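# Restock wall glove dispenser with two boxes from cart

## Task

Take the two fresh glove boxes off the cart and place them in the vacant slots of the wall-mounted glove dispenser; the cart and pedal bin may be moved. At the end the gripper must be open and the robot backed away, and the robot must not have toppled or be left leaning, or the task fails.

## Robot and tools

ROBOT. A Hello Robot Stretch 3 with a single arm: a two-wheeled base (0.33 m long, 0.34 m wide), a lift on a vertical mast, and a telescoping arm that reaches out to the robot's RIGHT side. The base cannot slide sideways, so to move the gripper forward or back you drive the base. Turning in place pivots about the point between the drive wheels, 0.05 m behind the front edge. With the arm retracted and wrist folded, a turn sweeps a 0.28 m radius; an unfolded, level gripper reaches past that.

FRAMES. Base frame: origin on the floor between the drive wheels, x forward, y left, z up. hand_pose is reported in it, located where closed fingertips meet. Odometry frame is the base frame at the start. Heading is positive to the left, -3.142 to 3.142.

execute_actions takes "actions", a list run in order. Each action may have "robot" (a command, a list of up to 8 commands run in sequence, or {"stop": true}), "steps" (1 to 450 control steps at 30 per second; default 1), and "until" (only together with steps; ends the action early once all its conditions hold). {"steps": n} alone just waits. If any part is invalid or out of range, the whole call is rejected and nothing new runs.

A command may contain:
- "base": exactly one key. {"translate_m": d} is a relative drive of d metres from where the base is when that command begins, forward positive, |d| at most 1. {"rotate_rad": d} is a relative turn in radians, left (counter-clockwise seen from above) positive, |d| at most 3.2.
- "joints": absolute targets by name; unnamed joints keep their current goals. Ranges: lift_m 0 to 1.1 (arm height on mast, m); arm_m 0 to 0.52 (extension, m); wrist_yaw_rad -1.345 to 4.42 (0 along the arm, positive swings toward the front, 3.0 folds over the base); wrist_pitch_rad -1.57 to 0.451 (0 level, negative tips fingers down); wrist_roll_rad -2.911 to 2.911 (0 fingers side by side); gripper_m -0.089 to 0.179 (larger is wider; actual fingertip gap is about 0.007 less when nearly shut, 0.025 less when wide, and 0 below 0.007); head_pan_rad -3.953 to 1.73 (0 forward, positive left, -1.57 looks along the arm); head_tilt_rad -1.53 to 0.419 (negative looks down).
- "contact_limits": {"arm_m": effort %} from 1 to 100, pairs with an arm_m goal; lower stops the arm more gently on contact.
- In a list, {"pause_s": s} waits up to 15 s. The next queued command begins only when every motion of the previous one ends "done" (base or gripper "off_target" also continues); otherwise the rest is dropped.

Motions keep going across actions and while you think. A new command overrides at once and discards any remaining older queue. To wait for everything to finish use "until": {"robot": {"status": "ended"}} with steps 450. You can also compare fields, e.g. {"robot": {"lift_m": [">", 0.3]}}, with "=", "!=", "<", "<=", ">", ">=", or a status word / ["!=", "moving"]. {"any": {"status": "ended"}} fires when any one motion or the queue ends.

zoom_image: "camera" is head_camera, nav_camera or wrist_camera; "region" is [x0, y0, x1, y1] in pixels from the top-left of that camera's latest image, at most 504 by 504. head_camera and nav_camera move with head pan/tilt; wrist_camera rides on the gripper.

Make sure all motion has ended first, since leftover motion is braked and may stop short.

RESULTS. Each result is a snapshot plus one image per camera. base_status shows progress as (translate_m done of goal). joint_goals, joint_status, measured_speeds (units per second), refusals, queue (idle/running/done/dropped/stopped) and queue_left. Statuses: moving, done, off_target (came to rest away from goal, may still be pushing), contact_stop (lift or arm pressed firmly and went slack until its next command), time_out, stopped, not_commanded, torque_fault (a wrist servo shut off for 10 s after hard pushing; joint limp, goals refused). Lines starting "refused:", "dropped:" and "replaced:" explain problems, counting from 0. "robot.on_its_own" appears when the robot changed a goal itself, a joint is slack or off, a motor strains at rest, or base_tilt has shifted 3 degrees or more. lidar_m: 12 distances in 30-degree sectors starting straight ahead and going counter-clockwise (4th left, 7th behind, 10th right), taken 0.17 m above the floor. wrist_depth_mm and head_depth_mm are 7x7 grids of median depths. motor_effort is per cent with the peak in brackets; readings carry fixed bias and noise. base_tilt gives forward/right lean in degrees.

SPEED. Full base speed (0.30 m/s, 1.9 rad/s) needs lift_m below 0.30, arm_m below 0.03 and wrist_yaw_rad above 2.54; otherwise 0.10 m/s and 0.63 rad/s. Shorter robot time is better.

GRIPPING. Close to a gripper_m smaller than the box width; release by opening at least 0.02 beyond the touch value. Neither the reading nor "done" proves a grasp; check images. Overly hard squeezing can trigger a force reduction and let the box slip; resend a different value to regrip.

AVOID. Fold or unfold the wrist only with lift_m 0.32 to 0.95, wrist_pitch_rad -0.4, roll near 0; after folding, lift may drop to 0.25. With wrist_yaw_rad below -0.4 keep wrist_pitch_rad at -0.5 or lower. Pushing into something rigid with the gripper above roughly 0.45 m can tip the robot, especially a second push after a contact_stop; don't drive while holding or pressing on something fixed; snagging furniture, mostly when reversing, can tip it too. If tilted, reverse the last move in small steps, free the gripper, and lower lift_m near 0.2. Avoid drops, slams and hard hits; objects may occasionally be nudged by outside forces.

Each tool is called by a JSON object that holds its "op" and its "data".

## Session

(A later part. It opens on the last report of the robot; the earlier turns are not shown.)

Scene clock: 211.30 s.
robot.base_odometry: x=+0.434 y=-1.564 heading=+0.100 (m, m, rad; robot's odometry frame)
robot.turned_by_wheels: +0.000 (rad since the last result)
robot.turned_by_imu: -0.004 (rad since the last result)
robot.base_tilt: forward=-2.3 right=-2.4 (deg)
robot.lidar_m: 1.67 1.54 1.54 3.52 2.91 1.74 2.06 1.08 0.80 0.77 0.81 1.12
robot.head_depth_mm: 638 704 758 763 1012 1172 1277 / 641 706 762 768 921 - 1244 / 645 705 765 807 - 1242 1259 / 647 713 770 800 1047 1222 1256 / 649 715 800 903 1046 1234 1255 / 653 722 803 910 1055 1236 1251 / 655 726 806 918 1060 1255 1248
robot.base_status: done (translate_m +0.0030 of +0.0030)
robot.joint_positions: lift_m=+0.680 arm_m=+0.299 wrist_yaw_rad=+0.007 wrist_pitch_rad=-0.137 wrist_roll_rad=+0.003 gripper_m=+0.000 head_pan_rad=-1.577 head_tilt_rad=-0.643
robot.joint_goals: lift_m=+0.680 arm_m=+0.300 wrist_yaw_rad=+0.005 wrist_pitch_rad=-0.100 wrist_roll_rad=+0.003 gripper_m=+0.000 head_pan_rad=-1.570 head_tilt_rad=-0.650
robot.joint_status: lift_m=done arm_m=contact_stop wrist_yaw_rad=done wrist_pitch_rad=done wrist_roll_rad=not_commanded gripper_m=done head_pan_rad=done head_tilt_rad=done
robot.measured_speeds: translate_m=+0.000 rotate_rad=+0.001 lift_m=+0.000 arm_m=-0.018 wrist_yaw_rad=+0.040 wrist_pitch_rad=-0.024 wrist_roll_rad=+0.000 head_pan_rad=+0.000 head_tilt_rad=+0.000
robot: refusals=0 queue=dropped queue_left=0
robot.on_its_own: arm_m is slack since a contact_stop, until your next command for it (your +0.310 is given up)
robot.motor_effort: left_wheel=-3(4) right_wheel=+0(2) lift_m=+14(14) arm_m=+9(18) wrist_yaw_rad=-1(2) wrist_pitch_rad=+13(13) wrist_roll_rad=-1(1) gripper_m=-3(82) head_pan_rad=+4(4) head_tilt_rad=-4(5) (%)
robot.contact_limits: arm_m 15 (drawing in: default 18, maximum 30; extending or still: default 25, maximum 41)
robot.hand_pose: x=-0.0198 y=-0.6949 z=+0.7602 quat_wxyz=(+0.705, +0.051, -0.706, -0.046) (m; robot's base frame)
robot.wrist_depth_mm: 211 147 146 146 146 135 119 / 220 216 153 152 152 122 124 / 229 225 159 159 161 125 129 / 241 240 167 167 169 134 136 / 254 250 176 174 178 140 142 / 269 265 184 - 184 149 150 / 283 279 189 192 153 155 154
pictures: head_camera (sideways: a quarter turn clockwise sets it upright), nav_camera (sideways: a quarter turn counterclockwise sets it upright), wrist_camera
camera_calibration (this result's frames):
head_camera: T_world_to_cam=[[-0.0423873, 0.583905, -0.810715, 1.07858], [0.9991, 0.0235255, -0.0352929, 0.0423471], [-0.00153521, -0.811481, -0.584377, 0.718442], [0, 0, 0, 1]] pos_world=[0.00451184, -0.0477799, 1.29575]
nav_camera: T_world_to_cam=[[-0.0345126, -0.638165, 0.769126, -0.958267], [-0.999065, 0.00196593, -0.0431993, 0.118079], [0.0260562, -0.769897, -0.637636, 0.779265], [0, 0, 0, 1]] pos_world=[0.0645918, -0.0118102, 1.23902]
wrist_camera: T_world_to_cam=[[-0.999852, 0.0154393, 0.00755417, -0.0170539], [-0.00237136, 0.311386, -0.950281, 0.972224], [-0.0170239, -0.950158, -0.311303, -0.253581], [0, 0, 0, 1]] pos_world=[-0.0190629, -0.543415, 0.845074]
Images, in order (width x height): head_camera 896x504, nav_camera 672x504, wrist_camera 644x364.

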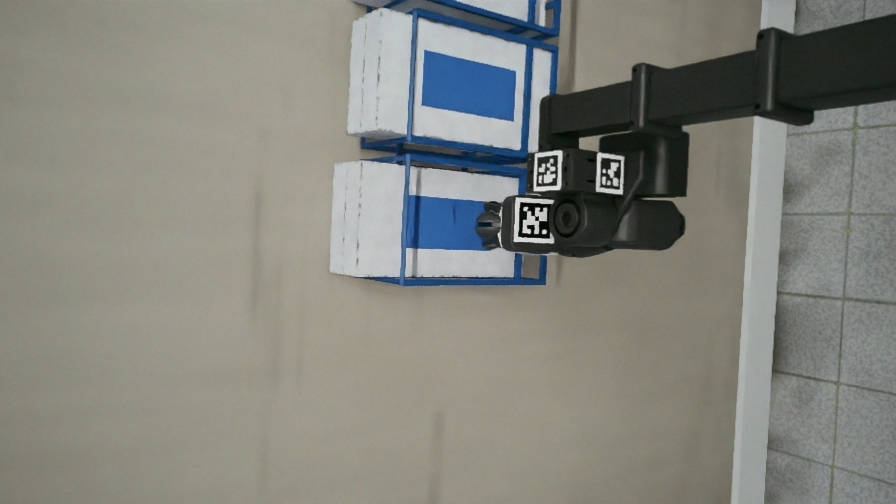

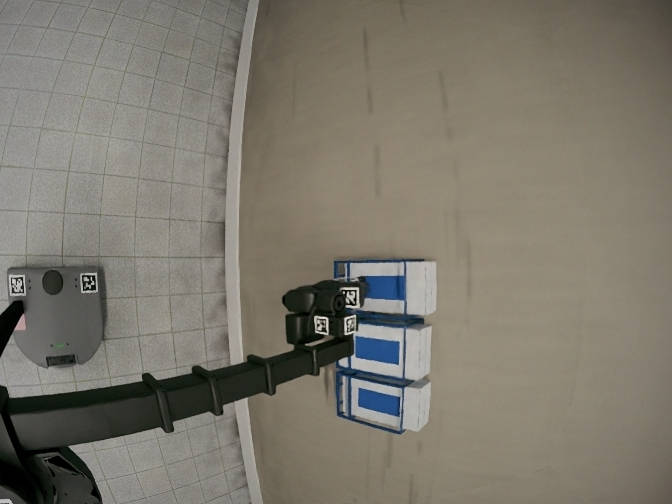

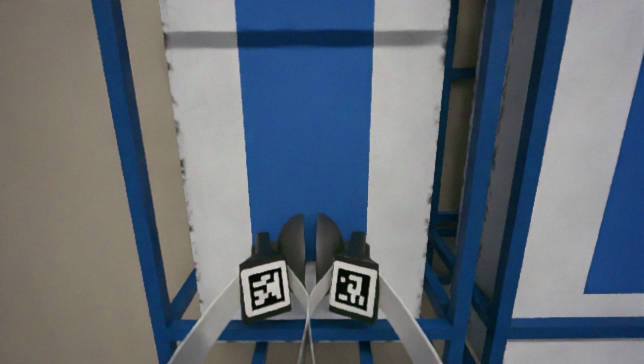

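It moved down. Retract and check.

{"op": "execute_actions", "data": {"actions": [{"robot":[{"joints":{"arm_m":0.0}},{"joints":{"lift_m":0.75}}],"steps":450,"until":{"robot":{"status":"ended"}}}]}}

Scene clock: 216.00 s.
robot.base_odometry: x=+0.434 y=-1.564 heading=+0.100 (m, m, rad; robot's odometry frame)
robot.turned_by_wheels: +0.000 (rad since the last result)
robot.turned_by_imu: -0.005 (rad since the last result)
robot.base_tilt: forward=-2.2 right=-2.2 (deg)
robot.lidar_m: 1.67 1.55 1.54 3.50 2.92 1.74 2.04 1.08 0.80 0.77 0.81 1.12
robot.head_depth_mm: 636 701 757 764 1015 1189 1264 / 637 705 759 764 1020 1194 1263 / 640 709 765 802 1027 1205 - / 644 710 767 823 1035 1250 - / 646 714 794 906 1037 1223 1249 / 647 716 800 904 1048 1232 1244 / 651 719 803 914 1056 1244 1241
robot.base_status: done (translate_m +0.0030 of +0.0030)
robot.joint_positions: lift_m=+0.750 arm_m=+0.000 wrist_yaw_rad=+0.006 wrist_pitch_rad=-0.122 wrist_roll_rad=+0.003 gripper_m=+0.000 head_pan_rad=-1.577 head_tilt_rad=-0.643
robot.joint_goals: lift_m=+0.750 arm_m=+0.000 wrist_yaw_rad=+0.005 wrist_pitch_rad=-0.100 wrist_roll_rad=+0.003 gripper_m=+0.000 head_pan_rad=-1.570 head_tilt_rad=-0.650
robot.joint_status: lift_m=done arm_m=done wrist_yaw_rad=done wrist_pitch_rad=done wrist_roll_rad=not_commanded gripper_m=done head_pan_rad=done head_tilt_rad=done
robot.measured_speeds: translate_m=+0.000 rotate_rad=+0.000 lift_m=+0.000 arm_m=+0.000 wrist_yaw_rad=+0.000 wrist_pitch_rad=+0.000 wrist_roll_rad=+0.000 head_pan_rad=+0.000 head_tilt_rad=+0.000
robot: refusals=0 queue=done queue_left=0
robot.motor_effort: left_wheel=+0(2) right_wheel=+0(5) lift_m=+28(29) arm_m=-3(10) wrist_yaw_rad=-1(6) wrist_pitch_rad=+8(13) wrist_roll_rad=-1(1) gripper_m=-3(3) head_pan_rad=+5(4) head_tilt_rad=-5(5) (%)
robot.hand_pose: x=-0.0199 y=-0.3967 z=+0.8332 quat_wxyz=(+0.705, +0.046, -0.706, -0.041) (m; robot's base frame)
robot.wrist_depth_mm: 487 487 487 487 489 489 492 / 507 506 507 439 413 426 501 / 531 531 523 455 431 440 523 / 554 548 558 480 450 463 556 / 580 582 577 495 470 477 582 / 606 613 613 - 618 614 617 / 639 642 644 636 649 647 655
pictures: head_camera (sideways: a quarter turn clockwise sets it upright), nav_camera (sideways: a quarter turn counterclockwise sets it upright), wrist_camera
camera_calibration (this result's frames):
head_camera: T_world_to_cam=[[-0.0423902, 0.583908, -0.810712, 1.07857], [0.9991, 0.0235307, -0.0352928, 0.042347], [-0.00153113, -0.811479, -0.58438, 0.718446], [0, 0, 0, 1]] pos_world=[0.00451208, -0.0477799, 1.29575]
nav_camera: T_world_to_cam=[[-0.0345094, -0.638168, 0.769123, -0.958264], [-0.999065, 0.00196109, -0.0431993, 0.118079], [0.0260601, -0.769895, -0.637639, 0.779269], [0, 0, 0, 1]] pos_world=[0.0645919, -0.0118097, 1.23902]
wrist_camera: T_world_to_cam=[[-0.999846, 0.0160015, 0.00721985, -0.0218149], [-0.00214193, 0.297001, -0.954875, 0.946814], [-0.0174237, -0.954743, -0.296921, 0.0386593], [0, 0, 0, 1]] pos_world=[-0.01911, -0.243946, 0.915725]
Images, in order (width x height): head_camera 896x504, nav_camera 672x504, wrist_camera 644x364.

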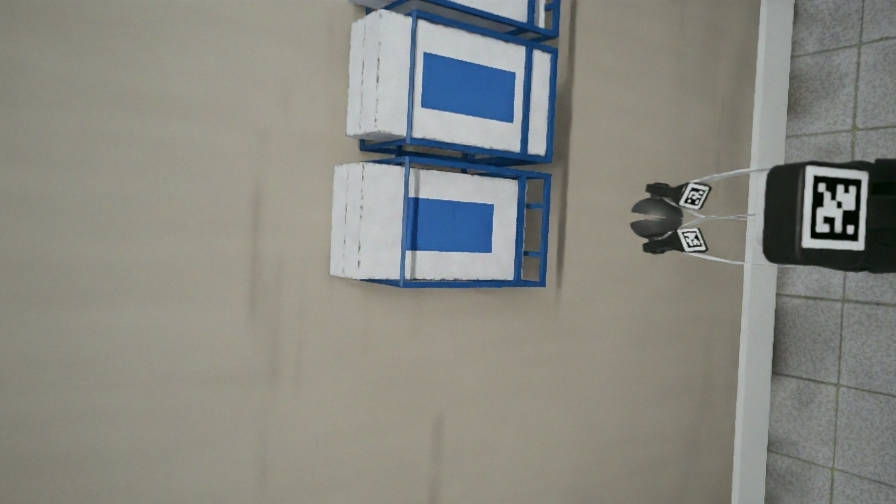

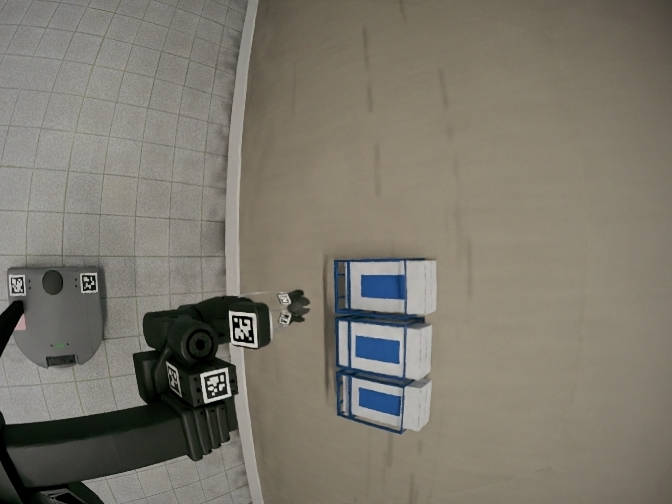

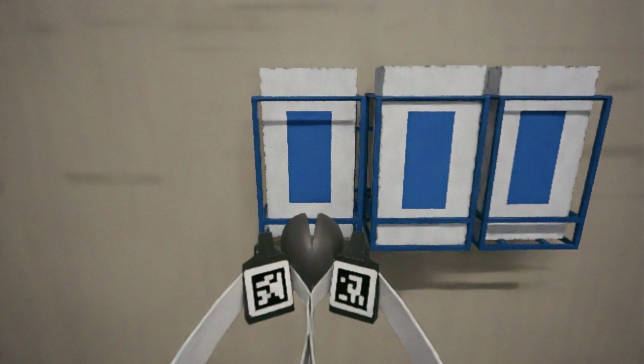

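{"op": "execute_actions", "data": {"actions": [{"robot":{"joints":{"gripper_m":0.0,"wrist_pitch_rad":-0.4,"lift_m":0.70}},"steps":100,"until":{"robot":{"status":"ended"}}},{"robot":{"joints":{"wrist_pitch_rad":-0.25,"lift_m":0.72}},"steps":100,"until":{"robot":{"status":"ended"}}}]}}

{"op": "zoom_image", "data": {"camera": "wrist_camera", "region": [230, 0, 630, 230]}}

Scene clock: 218.20 s.
robot.base_odometry: x=+0.434 y=-1.564 heading=+0.100 (m, m, rad; robot's odometry frame)
robot.turned_by_wheels: +0.000 (rad since the last result)
robot.turned_by_imu: -0.001 (rad since the last result)
robot.base_tilt: forward=-2.2 right=-2.3 (deg)
robot.lidar_m: 1.67 1.55 1.54 3.51 2.93 1.74 2.04 1.08 0.80 0.77 0.81 1.12
robot.head_depth_mm: 637 700 755 763 1014 1186 1264 / 638 702 756 766 1017 1199 1269 / 638 706 765 805 1024 1180 1262 / 643 709 768 823 1035 1186 1310 / 647 713 796 901 1041 1234 1243 / 650 717 800 907 1049 1238 1241 / 653 720 804 912 1055 1248 1252
robot.base_status: done (translate_m +0.0030 of +0.0030)
robot.joint_positions: lift_m=+0.720 arm_m=+0.000 wrist_yaw_rad=+0.006 wrist_pitch_rad=-0.273 wrist_roll_rad=+0.003 gripper_m=+0.000 head_pan_rad=-1.577 head_tilt_rad=-0.643
robot.joint_goals: lift_m=+0.720 arm_m=+0.000 wrist_yaw_rad=+0.005 wrist_pitch_rad=-0.250 wrist_roll_rad=+0.003 gripper_m=+0.000 head_pan_rad=-1.570 head_tilt_rad=-0.650
robot.joint_status: lift_m=done arm_m=done wrist_yaw_rad=done wrist_pitch_rad=done wrist_roll_rad=not_commanded gripper_m=done head_pan_rad=done head_tilt_rad=done
robot.measured_speeds: translate_m=+0.000 rotate_rad=+0.000 lift_m=+0.000 arm_m=+0.000 wrist_yaw_rad=+0.000 wrist_pitch_rad=+0.000 wrist_roll_rad=+0.000 head_pan_rad=+0.000 head_tilt_rad=+0.000
robot: refusals=0 queue=done queue_left=0
robot.motor_effort: left_wheel=+0(0) right_wheel=+0(1) lift_m=+27(31) arm_m=-3(3) wrist_yaw_rad=-1(1) wrist_pitch_rad=+8(6) wrist_roll_rad=-1(1) gripper_m=-2(3) head_pan_rad=+4(4) head_tilt_rad=-5(5) (%)
robot.hand_pose: x=-0.0200 y=-0.3856 z=+0.7661 quat_wxyz=(+0.700, +0.098, -0.701, -0.094) (m; robot's base frame)
robot.wrist_depth_mm: 476 474 478 411 390 393 403 / 506 508 505 437 415 420 438 / 543 543 541 462 435 445 531 / 585 579 589 585 583 585 588 / 625 628 625 615 630 633 639 / 681 685 678 - 694 696 694 / 752 746 751 758 768 753 744
pictures: head_camera (sideways: a quarter turn clockwise sets it upright), nav_camera (sideways: a quarter turn counterclockwise sets it upright), wrist_camera
camera_calibration (this result's frames):
head_camera: T_world_to_cam=[[-0.0423901, 0.583908, -0.810712, 1.07857], [0.9991, 0.0235305, -0.0352928, 0.0423469], [-0.00153123, -0.811479, -0.58438, 0.718446], [0, 0, 0, 1]] pos_world=[0.00451207, -0.0477799, 1.29575]
nav_camera: T_world_to_cam=[[-0.0345095, -0.638168, 0.769123, -0.958264], [-0.999065, 0.00196122, -0.0431993, 0.118079], [0.02606, -0.769895, -0.637639, 0.779269], [0, 0, 0, 1]] pos_world=[0.0645919, -0.0118097, 1.23902]
wrist_camera: T_world_to_cam=[[-0.999836, 0.0147861, 0.0104883, -0.0245802], [-0.00297414, 0.436929, -0.899491, 0.890955], [-0.0178826, -0.899375, -0.436813, 0.157863], [0, 0, 0, 1]] pos_world=[-0.0191033, -0.246942, 0.87062]
Images, in order (width x height): head_camera 896x504, nav_camera 672x504, wrist_camera 644x364.

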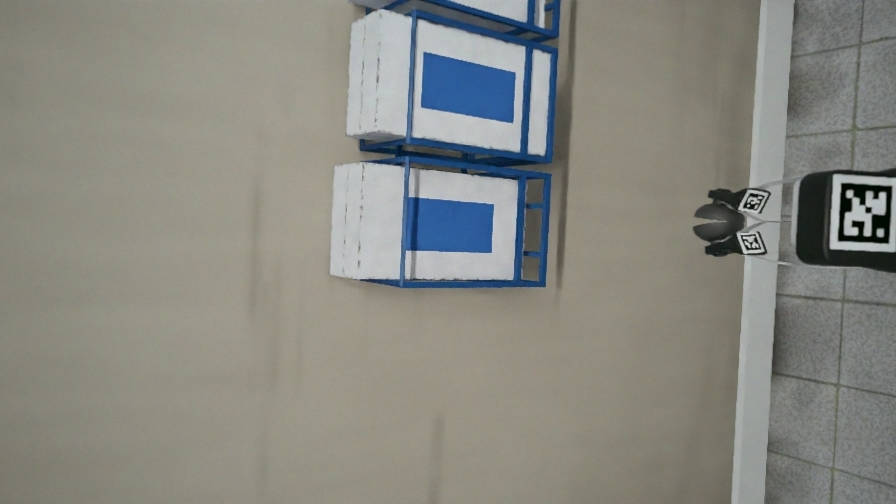

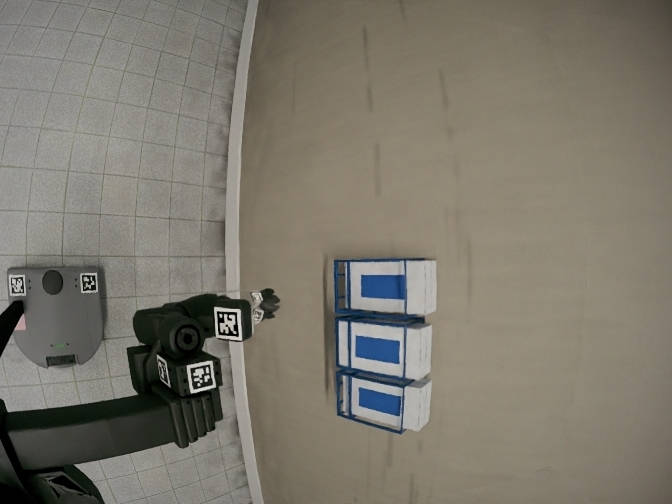

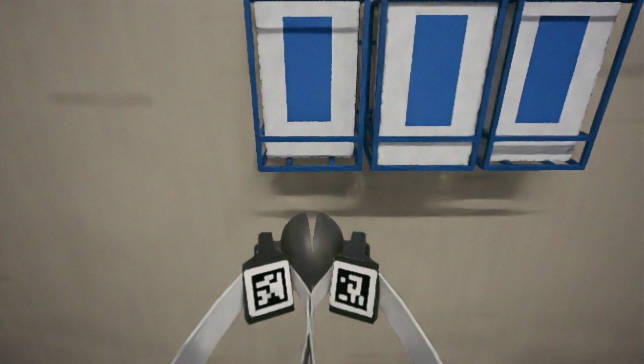

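Region (230, 0, 630, 230) of wrist_camera's 644x364 image, scaled by 1.260; it fills the top 290 rows of this view, and the rest is white.

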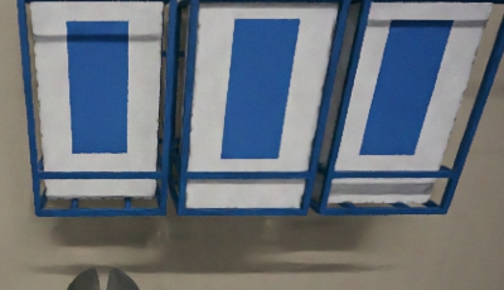

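{"op": "zoom_image", "data": {"camera": "head_camera", "region": [320, 0, 600, 300]}}

{"op": "zoom_image", "data": {"camera": "wrist_camera", "region": [240, 100, 500, 190]}}

Region (320, 0, 600, 300) of head_camera's 896x504 image, scaled by 1.680, with more detail than that image has; it fills the left 470 columns of this view, and the rest is white.

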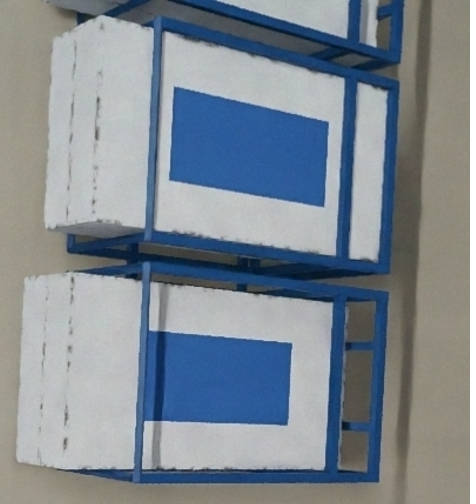

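Region (240, 100, 500, 190) of wrist_camera's 644x364 image, scaled by 1.938; it fills the top 174 rows of this view, and the rest is white.

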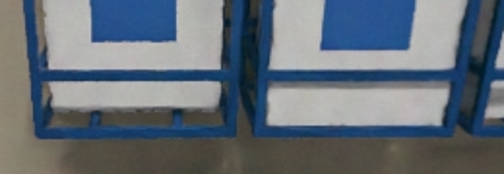

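{"op": "execute_actions", "data": {"actions": [{"robot":{"base":{"translate_m":0.25},"joints":{"wrist_pitch_rad":-0.4,"wrist_yaw_rad":3.0}},"steps":450,"until":{"robot":{"status":"ended"}}}]}}

{"op": "finished_scene", "data": {"scene": 2}}

Scene clock: 222.50 s.
robot.base_odometry: x=+0.683 y=-1.539 heading=+0.100 (m, m, rad; robot's odometry frame)
robot.turned_by_wheels: +0.000 (rad since the last result)
robot.turned_by_imu: -0.001 (rad since the last result)
robot.base_tilt: forward=-2.2 right=-2.3 (deg)
robot.lidar_m: 1.42 1.48 1.37 3.53 3.27 1.98 1.98 1.09 0.81 0.78 0.81 1.13
robot.head_depth_mm: 639 704 764 796 1020 1197 1260 / 643 707 787 878 1022 1203 1261 / 642 712 793 901 1030 1211 1261 / 645 716 795 900 1035 1225 1255 / 650 715 803 906 1046 1238 1252 / 653 721 807 910 1061 1252 1248 / 656 727 812 921 1062 1259 1240
robot.base_status: done (translate_m +0.2500 of +0.2500)
robot.joint_positions: lift_m=+0.720 arm_m=+0.000 wrist_yaw_rad=+2.997 wrist_pitch_rad=-0.414 wrist_roll_rad=+0.003 gripper_m=+0.000 head_pan_rad=-1.577 head_tilt_rad=-0.643
robot.joint_goals: lift_m=+0.720 arm_m=+0.000 wrist_yaw_rad=+3.000 wrist_pitch_rad=-0.400 wrist_roll_rad=+0.003 gripper_m=+0.000 head_pan_rad=-1.570 head_tilt_rad=-0.650
robot.joint_status: lift_m=done arm_m=done wrist_yaw_rad=done wrist_pitch_rad=done wrist_roll_rad=not_commanded gripper_m=done head_pan_rad=done head_tilt_rad=done
robot.measured_speeds: translate_m=+0.000 rotate_rad=+0.000 lift_m=+0.000 arm_m=+0.000 wrist_yaw_rad=+0.000 wrist_pitch_rad=+0.000 wrist_roll_rad=+0.000 head_pan_rad=+0.000 head_tilt_rad=+0.000
robot: refusals=0 queue=done queue_left=0
robot.motor_effort: left_wheel=-1(4) right_wheel=+1(5) lift_m=+28(28) arm_m=-3(3) wrist_yaw_rad=+2(2) wrist_pitch_rad=+5(7) wrist_roll_rad=-1(1) gripper_m=-2(2) head_pan_rad=+4(5) head_tilt_rad=-5(5) (%)
robot.hand_pose: x=+0.0111 y=+0.0773 z=+0.7331 quat_wxyz=(+0.195, +0.701, +0.095, +0.679) (m; robot's base frame)
robot.wrist_depth_mm: - - - - - - - / - - - - - - - / - - - - - - - / - - - - - - - / - - - - - - - / - - - - - - - / 935 926 940 929 927 934 931
pictures: head_camera (sideways: a quarter turn clockwise sets it upright), nav_camera (sideways: a quarter turn counterclockwise sets it upright), wrist_camera
camera_calibration (this result's frames):
head_camera: T_world_to_cam=[[-0.0423902, 0.583908, -0.810712, 1.07857], [0.9991, 0.0235308, -0.0352928, 0.0423469], [-0.00153104, -0.811479, -0.58438, 0.718446], [0, 0, 0, 1]] pos_world=[0.00451208, -0.0477799, 1.29575]
nav_camera: T_world_to_cam=[[-0.0345093, -0.638168, 0.769123, -0.958264], [-0.999065, 0.00196098, -0.0431993, 0.118079], [0.0260602, -0.769895, -0.637639, 0.779269], [0, 0, 0, 1]] pos_world=[0.0645919, -0.0118097, 1.23902]
wrist_camera: T_world_to_cam=[[0.986519, -0.163103, 0.0133602, -0.0104102], [-0.0802986, -0.553581, -0.828915, 0.684815], [0.142594, 0.816667, -0.559215, 0.51568], [0, 0, 0, 1]] pos_world=[-0.00827342, -0.0437362, 0.856168]
Images, in order (width x height): head_camera 896x504, nav_camera 672x504, wrist_camera 644x364.

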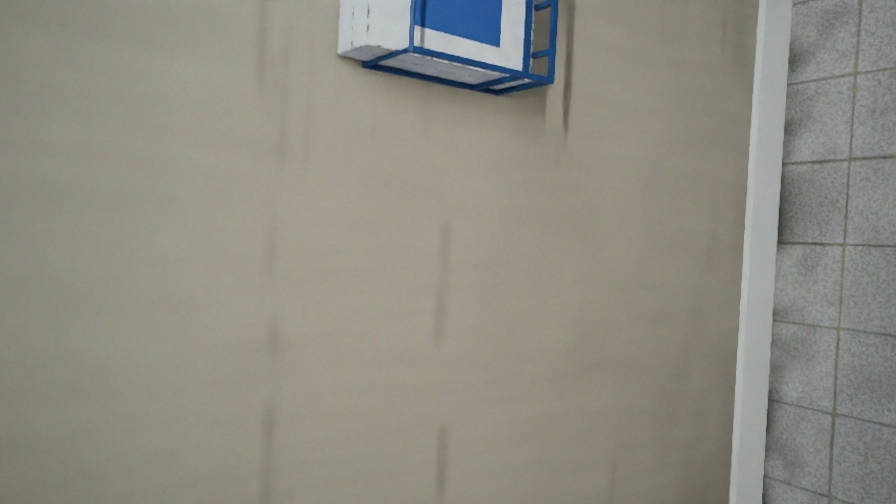

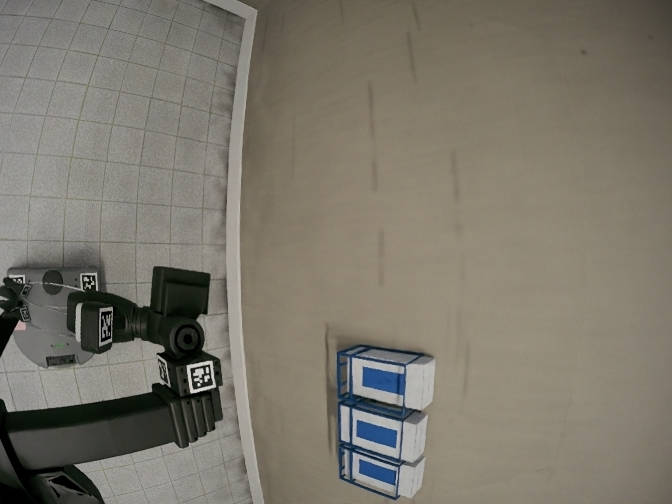

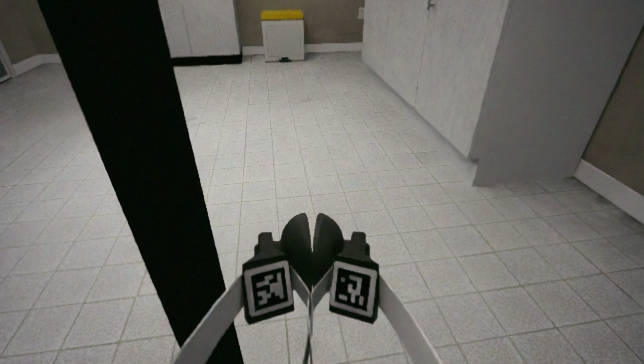

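The scene is finished: the task was done.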